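# Move bronze bushings from crate onto turntable disc

## Task

Lift every bronze bushing out of the crate and set it on the turntable's disc (the disc itself, not the hub), standing upright on one of its open ends and resting straight on the disc surface. Steel bushings must stay in the crate. Do not end the scene while any bushing on the disc is still being carried round. The crate must finish level and still seated in its corner guides. Each placement must hold on its own, not only because the robot is holding it, and anything the robot is touching at the end must not settle by more than about a fingernail's width once released.

## Robot and tools

Robot: one UR3e arm with a Robotiq 2F-85 two-finger gripper. There is a single arm, so every command row describes only this arm. A flat block on the wrist sticks out about 9 cm along the gripper's +x axis and rotates with it; keep it clear of the crate, turntable and table.

Frame: the scene frame has its origin on the table top under the arm base, +z up, +y to the left when facing along +x. Results report end_effector_position (metres) and end_effector_quat_wxyz in this frame, plus linear (m/s) and angular (rad/s) velocities. The reported hand position can be a little off, more so at long reach, and the base may sit slightly tilted. end_effector_position is the point midway between the pads when closed; closed fingertips reach about 19 mm past it, fully open ones about 6 mm. The fingers point along the gripper's +z and close along its y. While closing, the fingertips travel roughly 13 mm farther from the wrist, so leave that gap above any surface.

Joint order (used in every row and every per-joint list in results): elbow, shoulder lift, shoulder pan, wrist 1, wrist 2, wrist 3. Follow this order only. Stated ranges (rad): shoulder pan -3.142 to 3.142, shoulder lift -6.283 to 6.283, elbow 0.000 to 3.142, wrists each -6.283 to 6.283; the true end may differ by 0.010.

A row is 9 plain numbers, each in [-1, 1]: six joint values in the order above, then gripper position, gripper force_limit, gripper speed. Joint values are scaled offsets, not poses: 1.0 equals 1.989 rad for elbow, shoulder lift and shoulder pan, and 3.977 rad for the three wrists. Gripper position is absolute: +1 fully open (85 mm), pads touch near -0.8, -1 closes until blocked. force_limit sets pad force (roughly 20 N at -1, 128 N at 0, 235 N at +1 on a 40 mm part); speed sets closing rate (about 20, 85, 150 mm/s at -1, 0, +1), and faster closing adds a few newtons of grip.

Tools:
- execute_actions(actions): a list of up to 15 actions; each action is up to 15 rows, one per 1/30 s step, the last row held to fill 15 steps. The joint offsets in every row are measured from the angles at the start of that action, not from the preceding row; for the first action they count from the last reported angles. An action asking a joint more than 0.010 rad beyond its range is rejected, and a malformed action or a bad first action rejects the whole call. An empty list simply returns state and images.
- move(target, speed, blocking): target is one 9-number row; its joint offsets count from the Joint positions in the latest result that listed them. All joints move in step over 0.5 to 10 s, so the hand follows a curve. speed is the top joint speed in rad/s, 0.01 to 2 (default 0.5). blocking=false returns after 0.5 s while the arm keeps going; check with wait(0), and use wait or stop before sending anything else. The result adds a move: line (done, off_target, moving, held, fault), limits=held or limits=none, and the joint farthest from target. Moves do not slow for obstacles, and the arm is stiff: aiming even slightly past a firm contact can trigger a fault stop.
- wait(seconds): 0 to 10; the arm keeps its last command.
- stop(): brakes a running move; the fingers carry on.
- zoom_image(camera, region): camera is cam_high, cam_low or cam_wrist; region [x0, y0, x1, y1] in pixels, at most 504 by 504. cam_high and cam_low are 896x504, cam_wrist 504x504.
- read_manual(section): only licence texts; moves nothing.
- finished_scene(scene): ends the scene with that number, irreversibly, and reports success.

Motion limits: each joint target is kept within 0.575 rad (first three joints) or 1.15 rad (wrists) of the measured angle, and targets that would place the hand over 100 mm from where it is get scaled back. So big moves need several actions, and an unfinished move may need to be re-sent. Commands lag about 0.17 s. A "joint sent to its limit" line means a joint was clipped at its end; "joint command not followed" means the clearance check altered targets.

Gripping: send position -1, keep sending it, and confirm object_status = 2. Codes: 0 moving, 1 blocked while opening, 2 blocked while closing, 3 reached target or pads touching. Changing position by 0.01 or more is needed before a new force_limit or speed takes effect. position_measured is in counts: 3 open, about 78 = 60 mm, 130 = 40 mm, 180 = 20 mm, 230 pads together.

Safety: contact torque at a joint's load limit (shoulder pan 50.7, shoulder lift 50.7, elbow 26.3, each wrist 8.46 N m, held weight included) or an external force of 150 N freezes the arm for 10 s. Wrist force and torque lines give sensor readings in the gripper's axes, with offsets up to about 3.5 N, saturating near 30 N. Long holding heats motors; warnings start at 70 °C and brakes lock at 85 °C. Avoid drops, slips, slamming, hard pushes, tilting or shifting the crate, and knocking anything off the table. Parts you hold may be tugged briefly and loose parts nudged. The simulation keeps running while you compose a reply.

Each tool is called after "Call:" by a JSON object that holds its "op" and its "data", one argument or row to a line.

## Session

Call:
{"op": "execute_actions", "data": {
  "actions": []
}}

Scene clock: 0.00 s.
end_effector_position=(+0.0728, +0.2495, +0.1879) position_measured=3 object_status=3 end_effector_quat_wxyz=(-0.195, +0.887, +0.419, +0.007) end_effector_velocity=(+0.000, +0.000, -0.000) end_effector_angular_velocity=(-0.000, -0.000, -0.001)
Joint names: [elbow, shoulder lift, shoulder pan, wrist 1, wrist 2, wrist 3]
Joint positions: [ 2.514 -2.61   1.137 -2.017 -1.591  3.097]
Joint velocities: [-0.    -0.    -0.001  0.     0.    -0.   ]
Motor temperatures (°C, as the motors report them): [38 32 32 43 43 38]
Wrist force (N, on the end effector, along its own x y z axes, offset not removed): no reading
Wrist torque (N m, same axes, about the end effector's origin, offset not removed): no reading
Joint targets: [2.514 -2.610 1.137 -2.017 -1.591 3.097]

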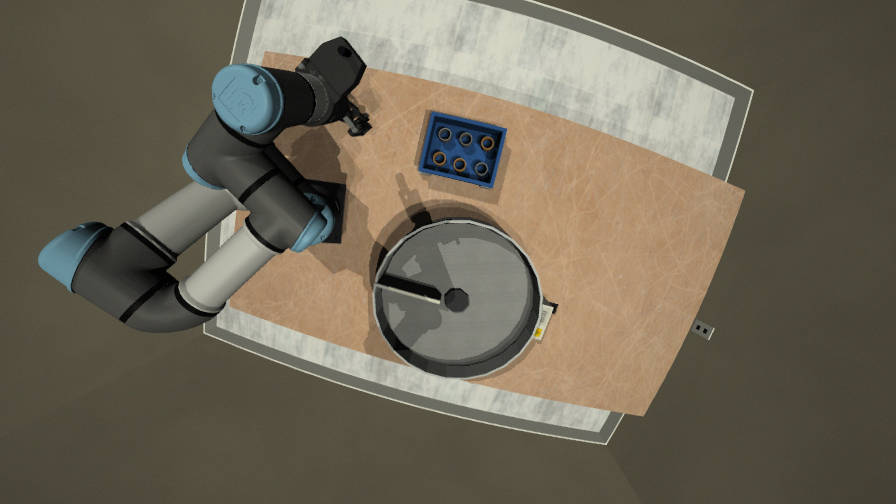

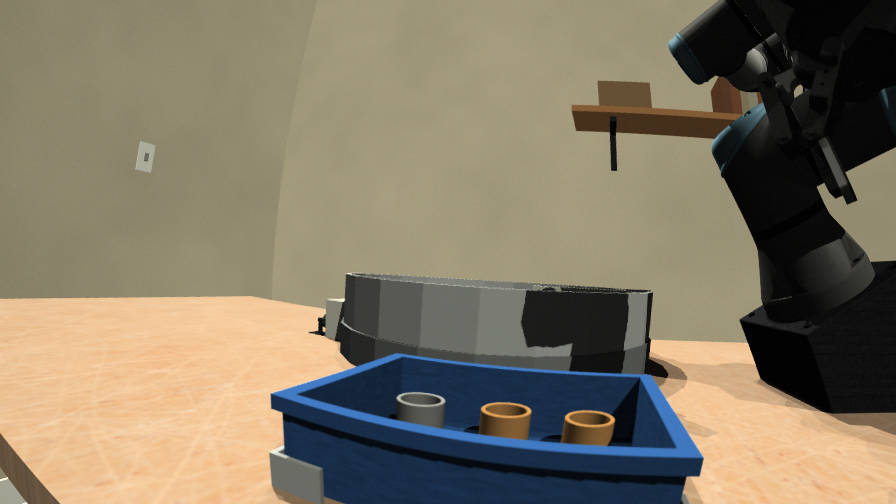

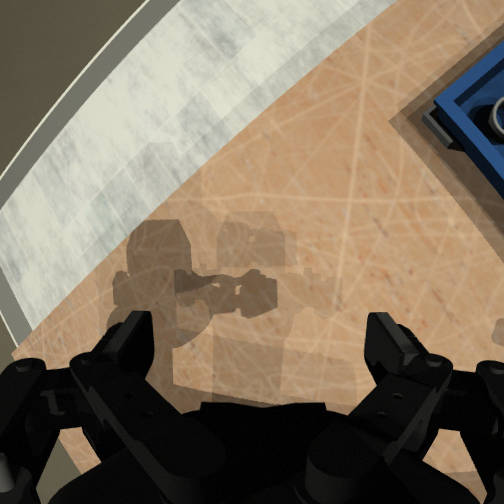

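Call:
{"op": "zoom_image", "data": {
  "camera": "cam_high",
  "region": [360, 90, 580, 390]
}}

Call:
{"op": "zoom_image", "data": {
  "camera": "cam_high",
  "region": [410, 105, 520, 195]
}}

Region (360, 90, 580, 390) of cam_high's 896x504 image, scaled by 1.680, with more detail than that image has; it fills the left 370 columns of this view, and the rest is white.

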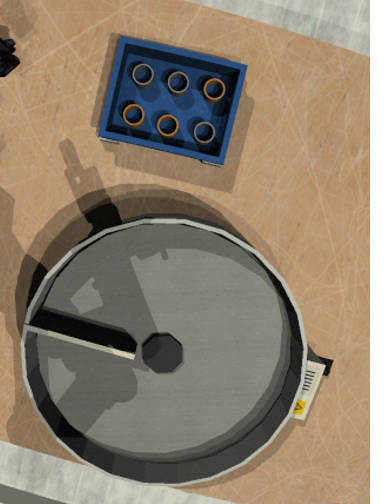

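Region (410, 105, 520, 195) of cam_high's 896x504 image, scaled by 4.582, with more detail than that image has; it fills the top 412 rows of this view, and the rest is white.

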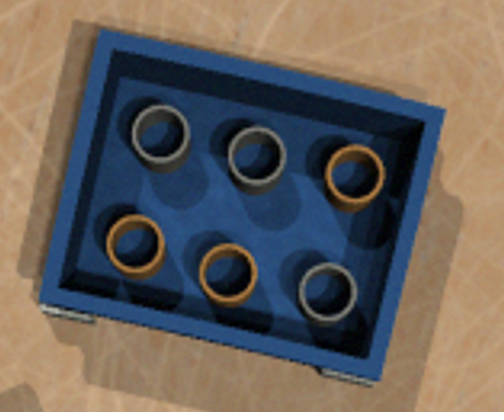

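Call:
{"op": "move", "data": {
  "target": [-0.1785,0.2147,-0.2227,-0.004,-0.0422,-0.2695,0.22,-0.5,0],
  "speed": 0.8
}}

Scene clock: 62.23 s.
end_effector_position=(+0.2513, +0.2072, +0.1505) position_measured=101 object_status=3 end_effector_quat_wxyz=(+0.000, +0.707, +0.707, -0.001) end_effector_velocity=(+0.000, -0.001, -0.000) end_effector_angular_velocity=(-0.002, +0.001, +0.000)
Joint names: [elbow, shoulder lift, shoulder pan, wrist 1, wrist 2, wrist 3]
Joint positions: [ 2.159 -2.183  0.695 -2.033 -1.759  2.025]
Joint velocities: [-0.     0.001 -0.003 -0.    -0.    -0.002]
Motor temperatures (°C, as the motors report them): [38 32 32 43 43 38]
Wrist force (N, on the end effector, along its own x y z axes, offset not removed): [0.2 1.0 0.0]
Wrist torque (N m, same axes, about the end effector's origin, offset not removed): [0.10 -0.03 0.02]
Joint targets: [2.159 -2.183 0.695 -2.033 -1.759 2.025]
move: done; limits=none; farthest joint: the shoulder pan, 0.001 radians from its target (0.443 radians at the start)
camera_calibration (this result's frames):
cam_wrist: T_world_to_cam=[[0.999845, 0.0174101, -0.00250377, -0.256602], [0.0175015, -0.970536, 0.240318, 0.194859], [0.00175396, -0.240325, -0.970691, 0.344578], [0, 0, 0, 1]] pos_world=[0.252548, 0.276396, 0.287008]

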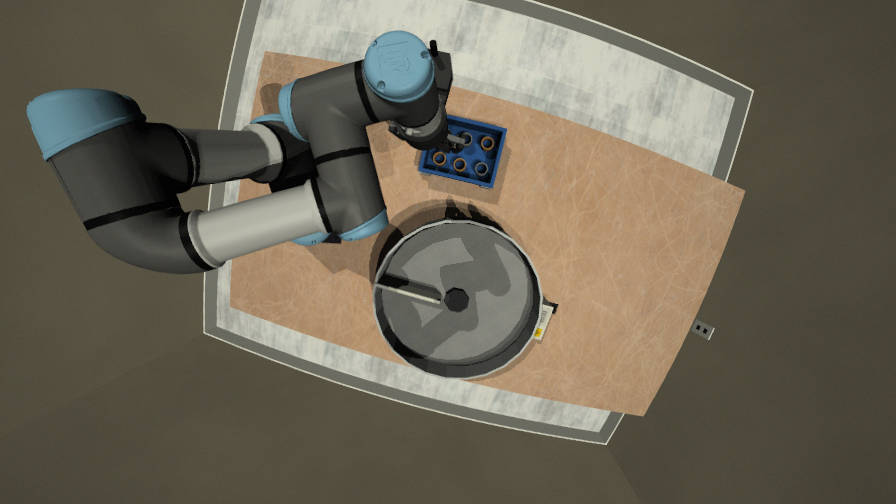

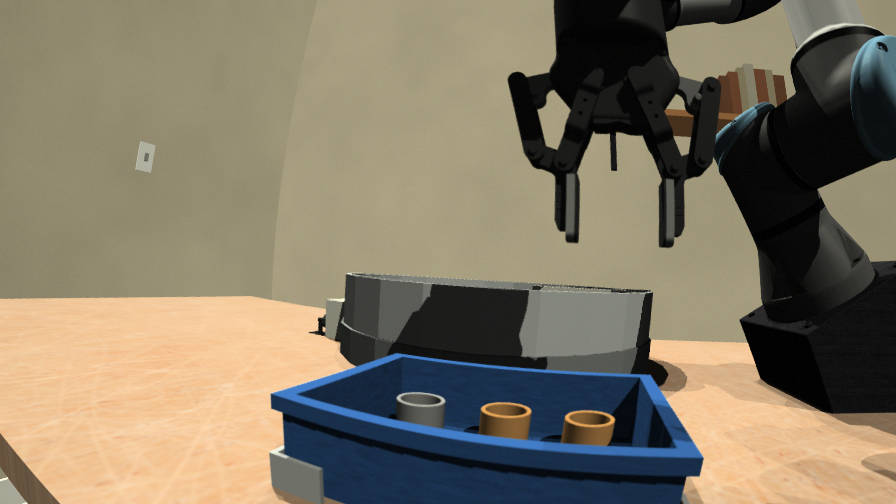

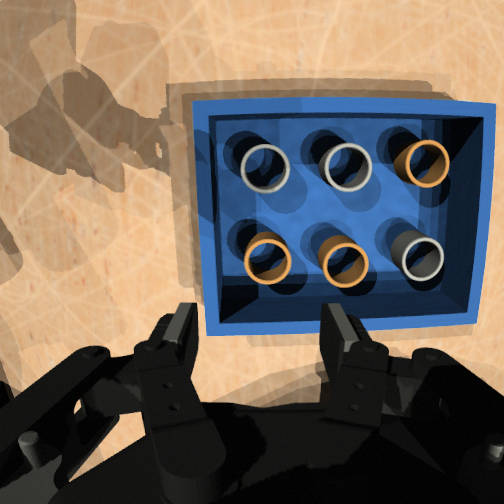

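Call:
{"op": "move", "data": {
  "target": [0.1174,0.1144,-0.0452,-0.1192,0.0107,-0.0226,0.22,-0.5,0],
  "speed": 0.6
}}

Scene clock: 75.40 s.
end_effector_position=(+0.2544, +0.2070, +0.0705) position_measured=101 object_status=3 end_effector_quat_wxyz=(+0.000, +0.704, +0.710, -0.001) end_effector_velocity=(-0.000, +0.000, -0.000) end_effector_angular_velocity=(+0.000, +0.000, +0.001)
Joint names: [elbow, shoulder lift, shoulder pan, wrist 1, wrist 2, wrist 3]
Joint positions: [ 2.392 -1.955  0.605 -2.507 -1.717  1.935]
Joint velocities: [ 0.001  0.001 -0.    -0.003  0.    -0.001]
Motor temperatures (°C, as the motors report them): [38 32 32 43 43 38]
Wrist force (N, on the end effector, along its own x y z axes, offset not removed): [0.8 0.8 -0.3]
Wrist torque (N m, same axes, about the end effector's origin, offset not removed): [0.07 -0.20 0.02]
Joint targets: [2.392 -1.955 0.605 -2.507 -1.717 1.935]
move: done; limits=none; farthest joint: the shoulder pan, 0.000 radians from its target (0.089 radians at the start)
camera_calibration (this result's frames):
cam_wrist: T_world_to_cam=[[0.999631, 0.0270239, -0.00274378, -0.261801], [0.0268909, -0.970303, 0.240392, 0.21143], [0.00383402, -0.240377, -0.970672, 0.266368], [0, 0, 0, 1]] pos_world=[0.254998, 0.276255, 0.207011]

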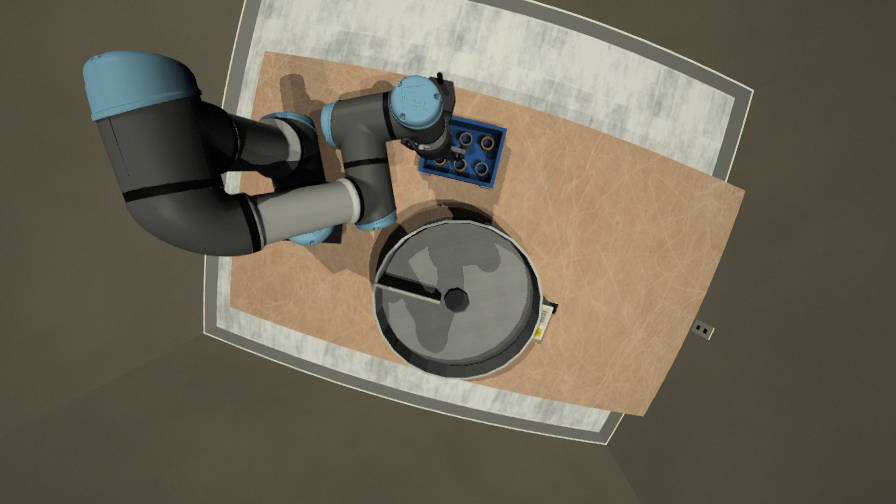

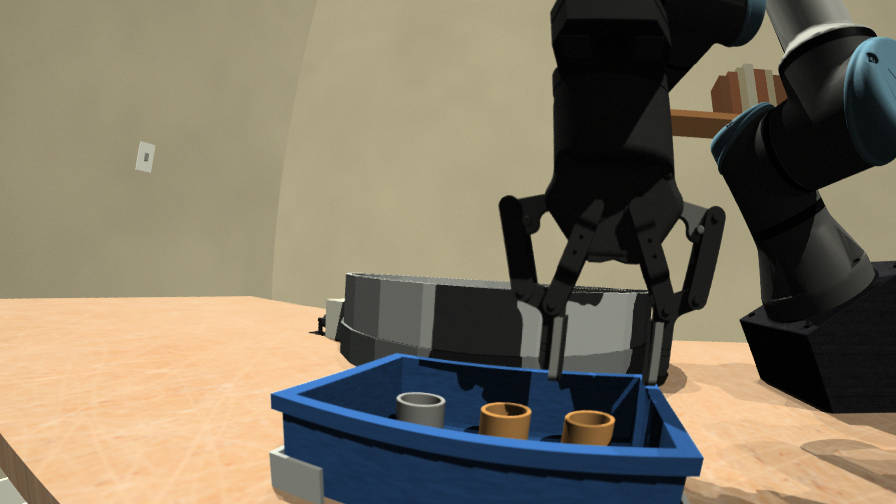

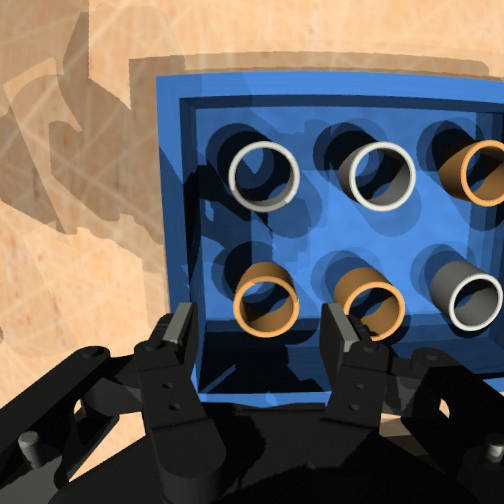

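Call:
{"op": "execute_actions", "data": {
  "actions": [
    [[0,0,0,0,0,0,0.07,-0.5,0]]
  ]
}}

Call:
{"op": "move", "data": {
  "target": [0.037,0.1006,-0.0149,-0.0698,0.0037,-0.004,0.07,-0.5,0],
  "speed": 0.25
}}

Scene clock: 80.60 s.
end_effector_position=(+0.2544, +0.2070, +0.0705) position_measured=121 object_status=0 end_effector_quat_wxyz=(+0.000, +0.704, +0.710, -0.001) end_effector_velocity=(+0.000, +0.000, +0.000) end_effector_angular_velocity=(-0.000, +0.000, +0.000)
Joint names: [elbow, shoulder lift, shoulder pan, wrist 1, wrist 2, wrist 3]
Joint positions: [ 2.392 -1.955  0.605 -2.507 -1.717  1.935]
Joint velocities: [-0.001  0.     0.     0.001 -0.     0.   ]
Motor temperatures (°C, as the motors report them): [38 32 32 43 43 38]
Wrist force (N, on the end effector, along its own x y z axes, offset not removed): [0.8 1.4 -0.4]
Wrist torque (N m, same axes, about the end effector's origin, offset not removed): [0.15 -0.15 0.04]
Joint targets: [2.392 -1.955 0.605 -2.507 -1.717 1.935]
camera_calibration (this result's frames):
cam_wrist: T_world_to_cam=[[0.99963, 0.0270422, -0.00283546, -0.261786], [0.0269305, -0.970294, 0.240424, 0.211416], [0.00375037, -0.240412, -0.970664, 0.266358], [0, 0, 0, 1]] pos_world=[0.254997, 0.27625, 0.206973]

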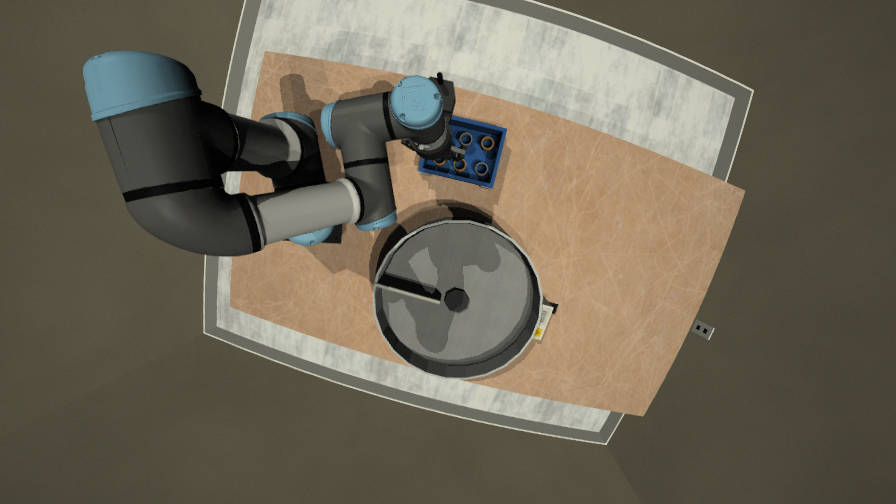

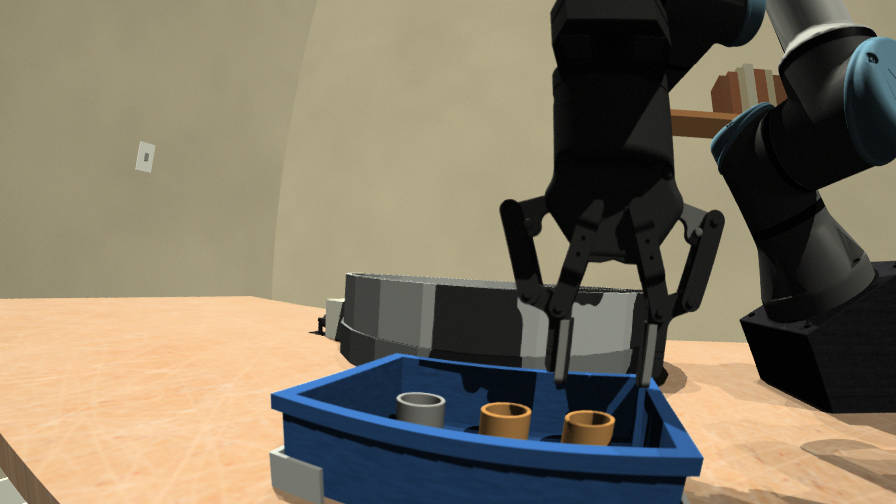

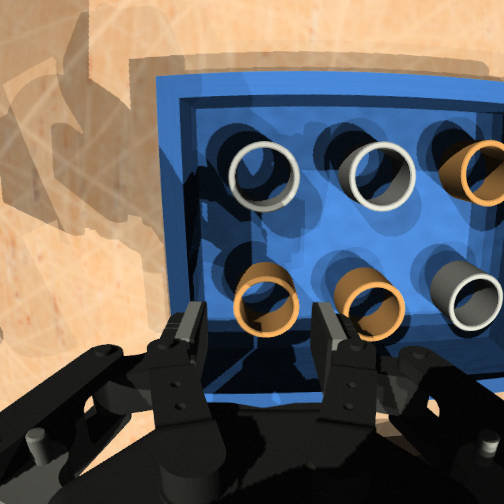

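Scene clock: 91.17 s.
end_effector_position=(+0.2571, +0.2088, +0.0598) position_measured=120 object_status=3 end_effector_quat_wxyz=(+0.001, +0.704, +0.710, +0.003) end_effector_velocity=(+0.000, +0.000, +0.000) end_effector_angular_velocity=(+0.000, -0.001, -0.000)
Joint names: [elbow, shoulder lift, shoulder pan, wrist 1, wrist 2, wrist 3]
Joint positions: [ 2.411 -1.899  0.599 -2.592 -1.713  1.93 ]
Joint velocities: [-0. -0. -0. -0. -0.  0.]
Motor temperatures (°C, as the motors report them): [38 32 32 43 43 38]
Wrist force (N, on the end effector, along its own x y z axes, offset not removed): [-3.1 -5.1 -27.3]
Wrist torque (N m, same axes, about the end effector's origin, offset not removed): [1.14 -0.15 -0.06]
Joint targets: [2.411 -1.898 0.599 -2.592 -1.713 1.930]
FORCE FAULT: contact force on the arm reached its limit, and the arm stopped for 10 seconds. The contact can be on any part of the arm, not only on its tool. That time counts as 20 of the actions that you can send in this scene. The arm's remaining commands of this call were not run. The arm holds still and accepts commands again. Move the arm away from the contact; if what it grips holds it there, let go first. Pushing or pulling that hard again can fault the arm again.
move: fault; limits=none; farthest joint: the wrist 1, 0.193 radians from its target (0.278 radians at the start)
camera_calibration (this result's frames):
cam_wrist: T_world_to_cam=[[0.999661, 0.0255828, 0.00478713, -0.264729], [0.0237241, -0.971311, 0.236628, 0.216936], [0.0107034, -0.236434, -0.971589, 0.253891], [0, 0, 0, 1]] pos_world=[0.256776, 0.277513, 0.196612]

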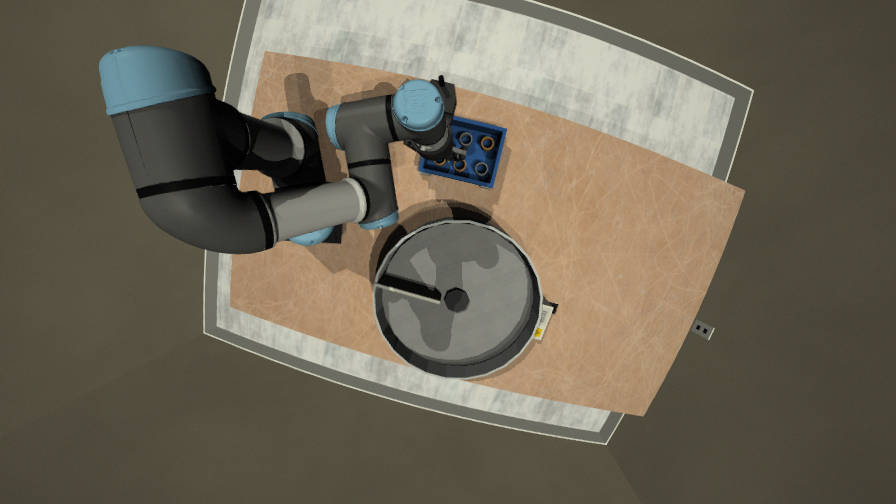

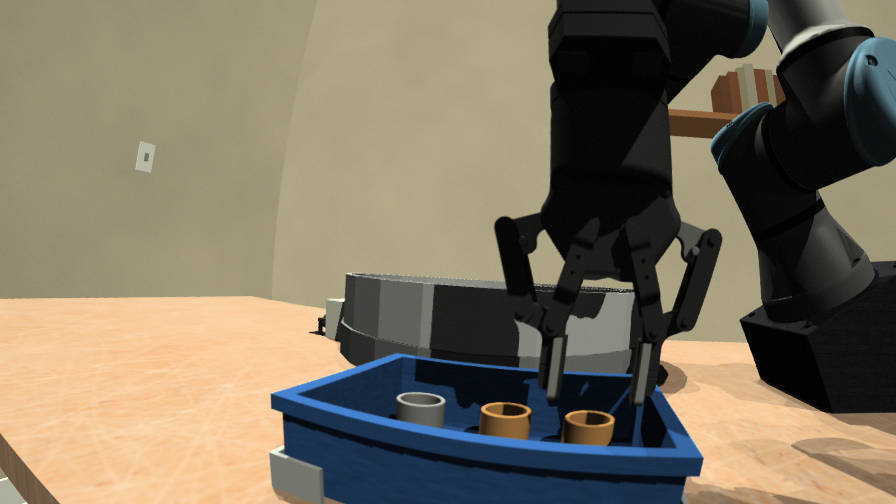

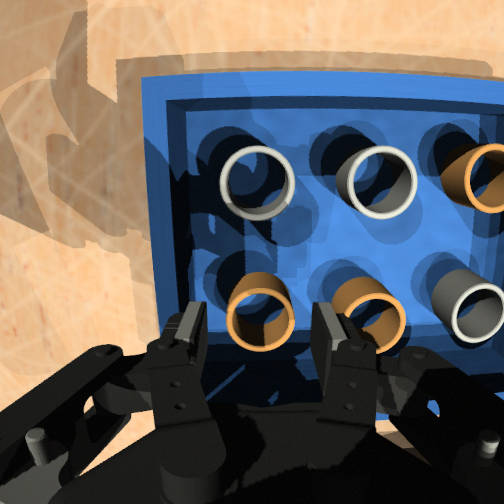

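Call:
{"op": "move", "data": {
  "target": [-0.0096,-0.0282,0.003,0.0214,-0.001,0.0013,0.07,-0.5,0],
  "speed": 0.3
}}

Call:
{"op": "move", "data": {
  "target": [0,0,0,0,0,-0.1975,0.07,-0.5,0],
  "speed": 1
}}

Call:
{"op": "move", "data": {
  "target": [0.037,0.1006,-0.0149,-0.0698,0.0037,-0.004,0.07,-0.5,0],
  "speed": 0.1
}}

Scene clock: 100.97 s.
end_effector_position=(+0.2543, +0.2069, +0.0703) position_measured=121 object_status=3 end_effector_quat_wxyz=(+0.000, +0.704, +0.710, -0.001) end_effector_velocity=(+0.001, +0.000, +0.001) end_effector_angular_velocity=(+0.000, -0.001, -0.001)
Joint names: [elbow, shoulder lift, shoulder pan, wrist 1, wrist 2, wrist 3]
Joint positions: [ 2.392 -1.955  0.605 -2.507 -1.717  1.935]
Joint velocities: [-0.002 -0.001 -0.     0.002  0.     0.   ]
Motor temperatures (°C, as the motors report them): [38 32 32 43 43 38]
Wrist force (N, on the end effector, along its own x y z axes, offset not removed): [0.7 1.6 0.2]
Wrist torque (N m, same axes, about the end effector's origin, offset not removed): [0.22 -0.16 0.02]
Joint targets: [2.392 -1.955 0.605 -2.507 -1.717 1.935]
move: done; limits=none; farthest joint: the shoulder pan, 0.000 radians from its target (0.006 radians at the start)
camera_calibration (this result's frames):
cam_wrist: T_world_to_cam=[[0.99963, 0.0270006, -0.00338604, -0.261642], [0.027022, -0.970248, 0.240602, 0.211373], [0.00321111, -0.240604, -0.970618, 0.266377], [0, 0, 0, 1]] pos_world=[0.254978, 0.27624, 0.206807]

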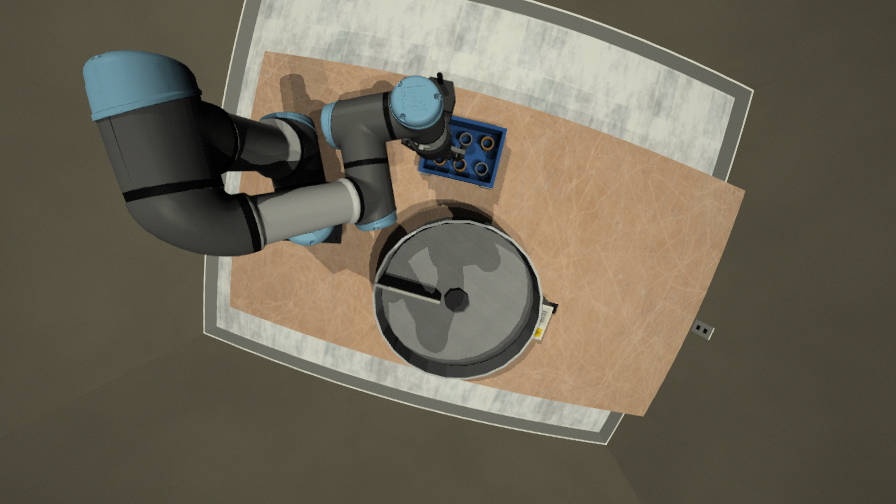

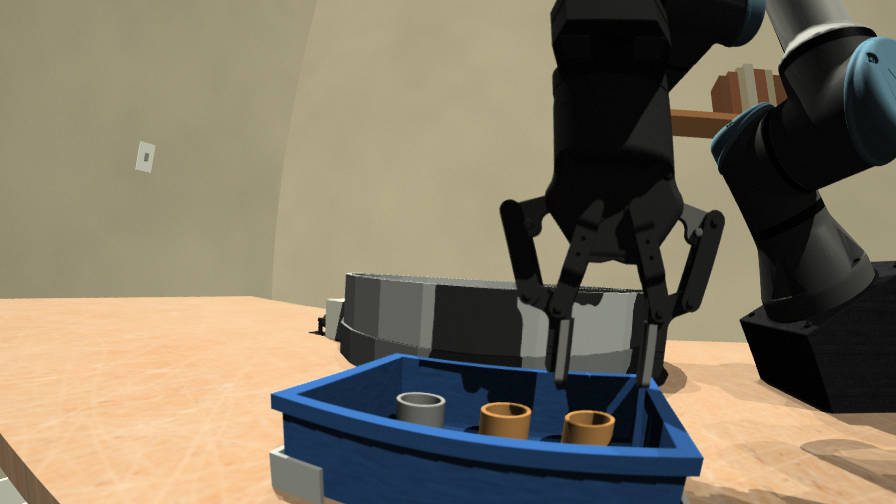

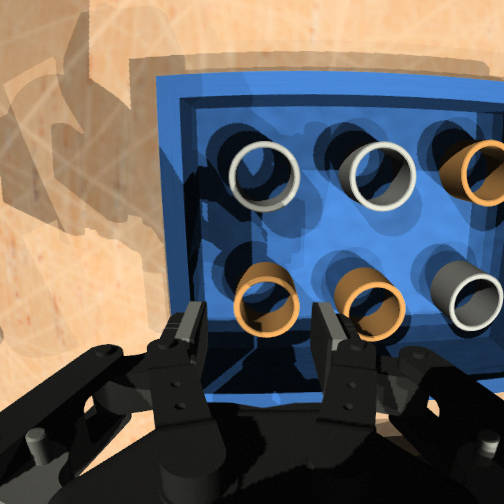

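Scene clock: 102.53 s.
end_effector_position=(+0.2543, +0.2070, +0.0703) position_measured=121 object_status=3 end_effector_quat_wxyz=(-0.000, +0.379, +0.926, -0.001) end_effector_velocity=(-0.000, -0.000, -0.000) end_effector_angular_velocity=(-0.000, +0.001, +0.002)
Joint names: [elbow, shoulder lift, shoulder pan, wrist 1, wrist 2, wrist 3]
Joint positions: [ 2.392 -1.955  0.605 -2.507 -1.717  1.15 ]
Joint velocities: [ 0.001 -0.    -0.001 -0.     0.    -0.002]
Motor temperatures (°C, as the motors report them): [38 32 32 43 43 38]
Wrist force (N, on the end effector, along its own x y z axes, offset not removed): [-0.1 1.0 0.8]
Wrist torque (N m, same axes, about the end effector's origin, offset not removed): [0.10 0.03 0.04]
Joint targets: [2.392 -1.955 0.605 -2.507 -1.717 1.149]
move: done; limits=none; farthest joint: the shoulder pan, 0.000 radians from its target (0.000 radians at the start)
camera_calibration (this result's frames):
cam_wrist: T_world_to_cam=[[0.68784, 0.725851, -0.00404521, -0.326949], [0.705448, -0.667173, 0.239214, -0.0237745], [0.170935, -0.167395, -0.970958, 0.208613], [0, 0, 0, 1]] pos_world=[0.206001, 0.256376, 0.206919]

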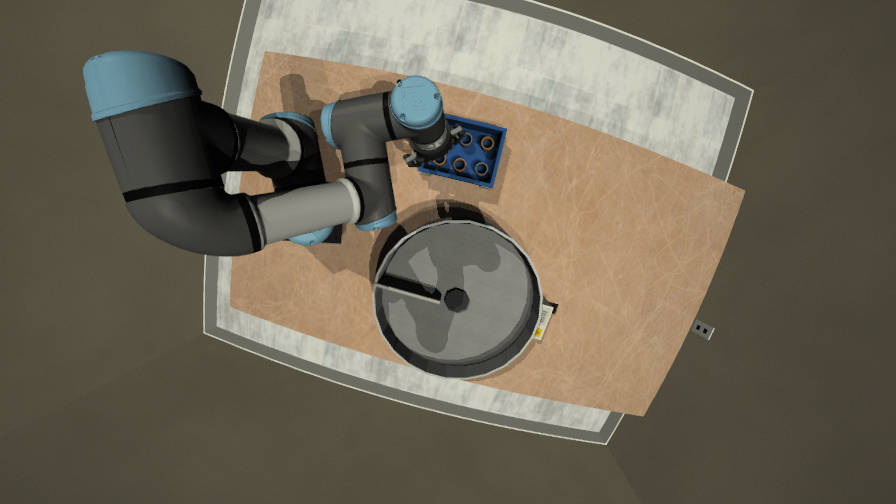

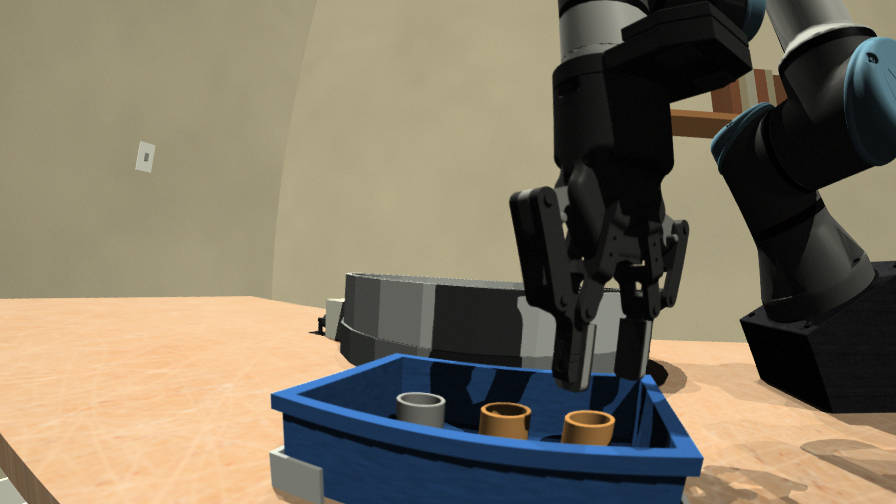

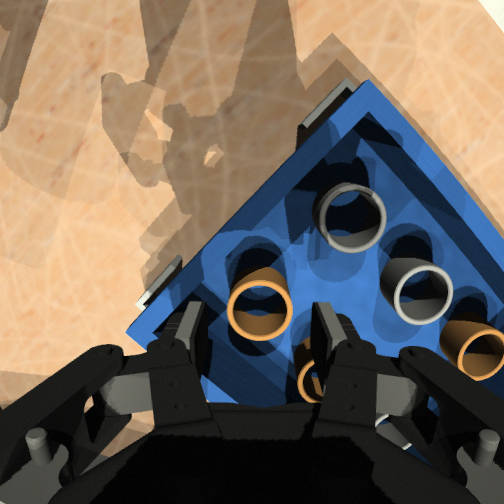

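Scene clock: 105.73 s.
end_effector_position=(+0.2540, +0.2070, +0.0303) position_measured=121 object_status=3 end_effector_quat_wxyz=(-0.000, +0.383, +0.924, -0.001) end_effector_velocity=(-0.001, -0.000, -0.001) end_effector_angular_velocity=(-0.001, +0.002, -0.000)
Joint names: [elbow, shoulder lift, shoulder pan, wrist 1, wrist 2, wrist 3]
Joint positions: [ 2.466 -1.755  0.575 -2.784 -1.702  1.134]
Joint velocities: [ 0.003  0.002 -0.001 -0.002  0.    -0.   ]
Motor temperatures (°C, as the motors report them): [38 32 32 43 43 38]
Wrist force (N, on the end effector, along its own x y z axes, offset not removed): [0.8 2.4 -0.3]
Wrist torque (N m, same axes, about the end effector's origin, offset not removed): [0.23 -0.22 -0.02]
Joint targets: [2.466 -1.755 0.575 -2.785 -1.702 1.134]
move: done; limits=none; farthest joint: the shoulder pan, 0.000 radians from its target (0.029 radians at the start)
camera_calibration (this result's frames):
cam_wrist: T_world_to_cam=[[0.695333, 0.718679, -0.00352456, -0.327419], [0.698452, -0.674591, 0.23894, -0.0106469], [0.169343, -0.168605, -0.971028, 0.170488], [0, 0, 0, 1]] pos_world=[0.206231, 0.256872, 0.166939]

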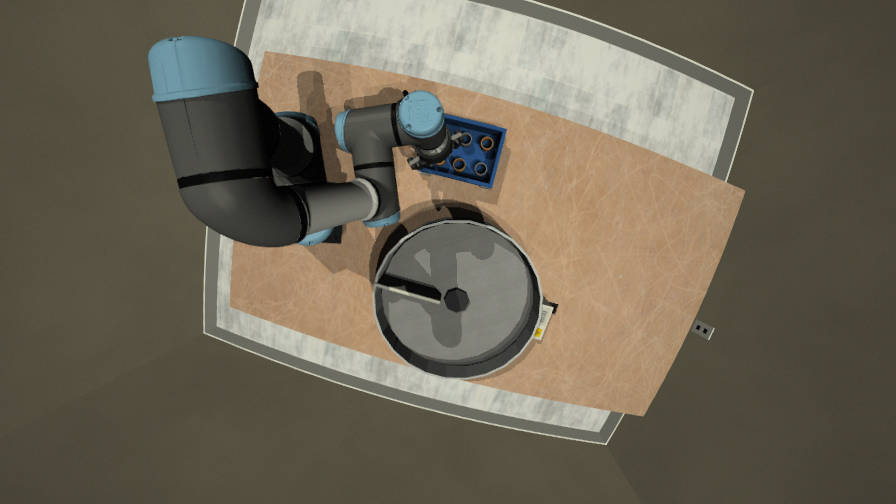

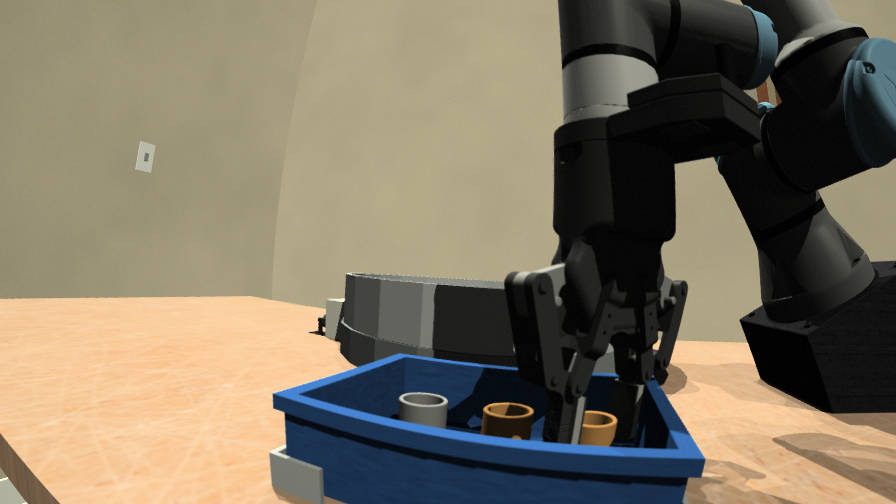

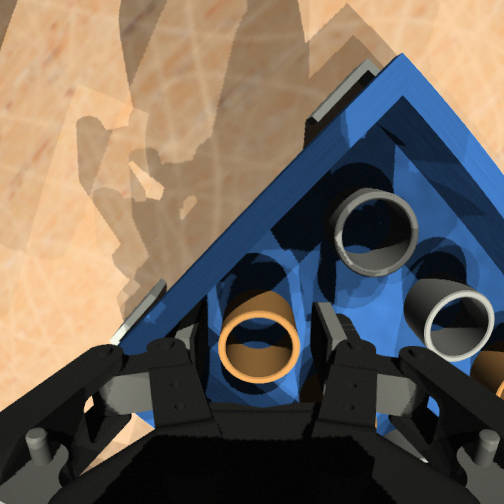

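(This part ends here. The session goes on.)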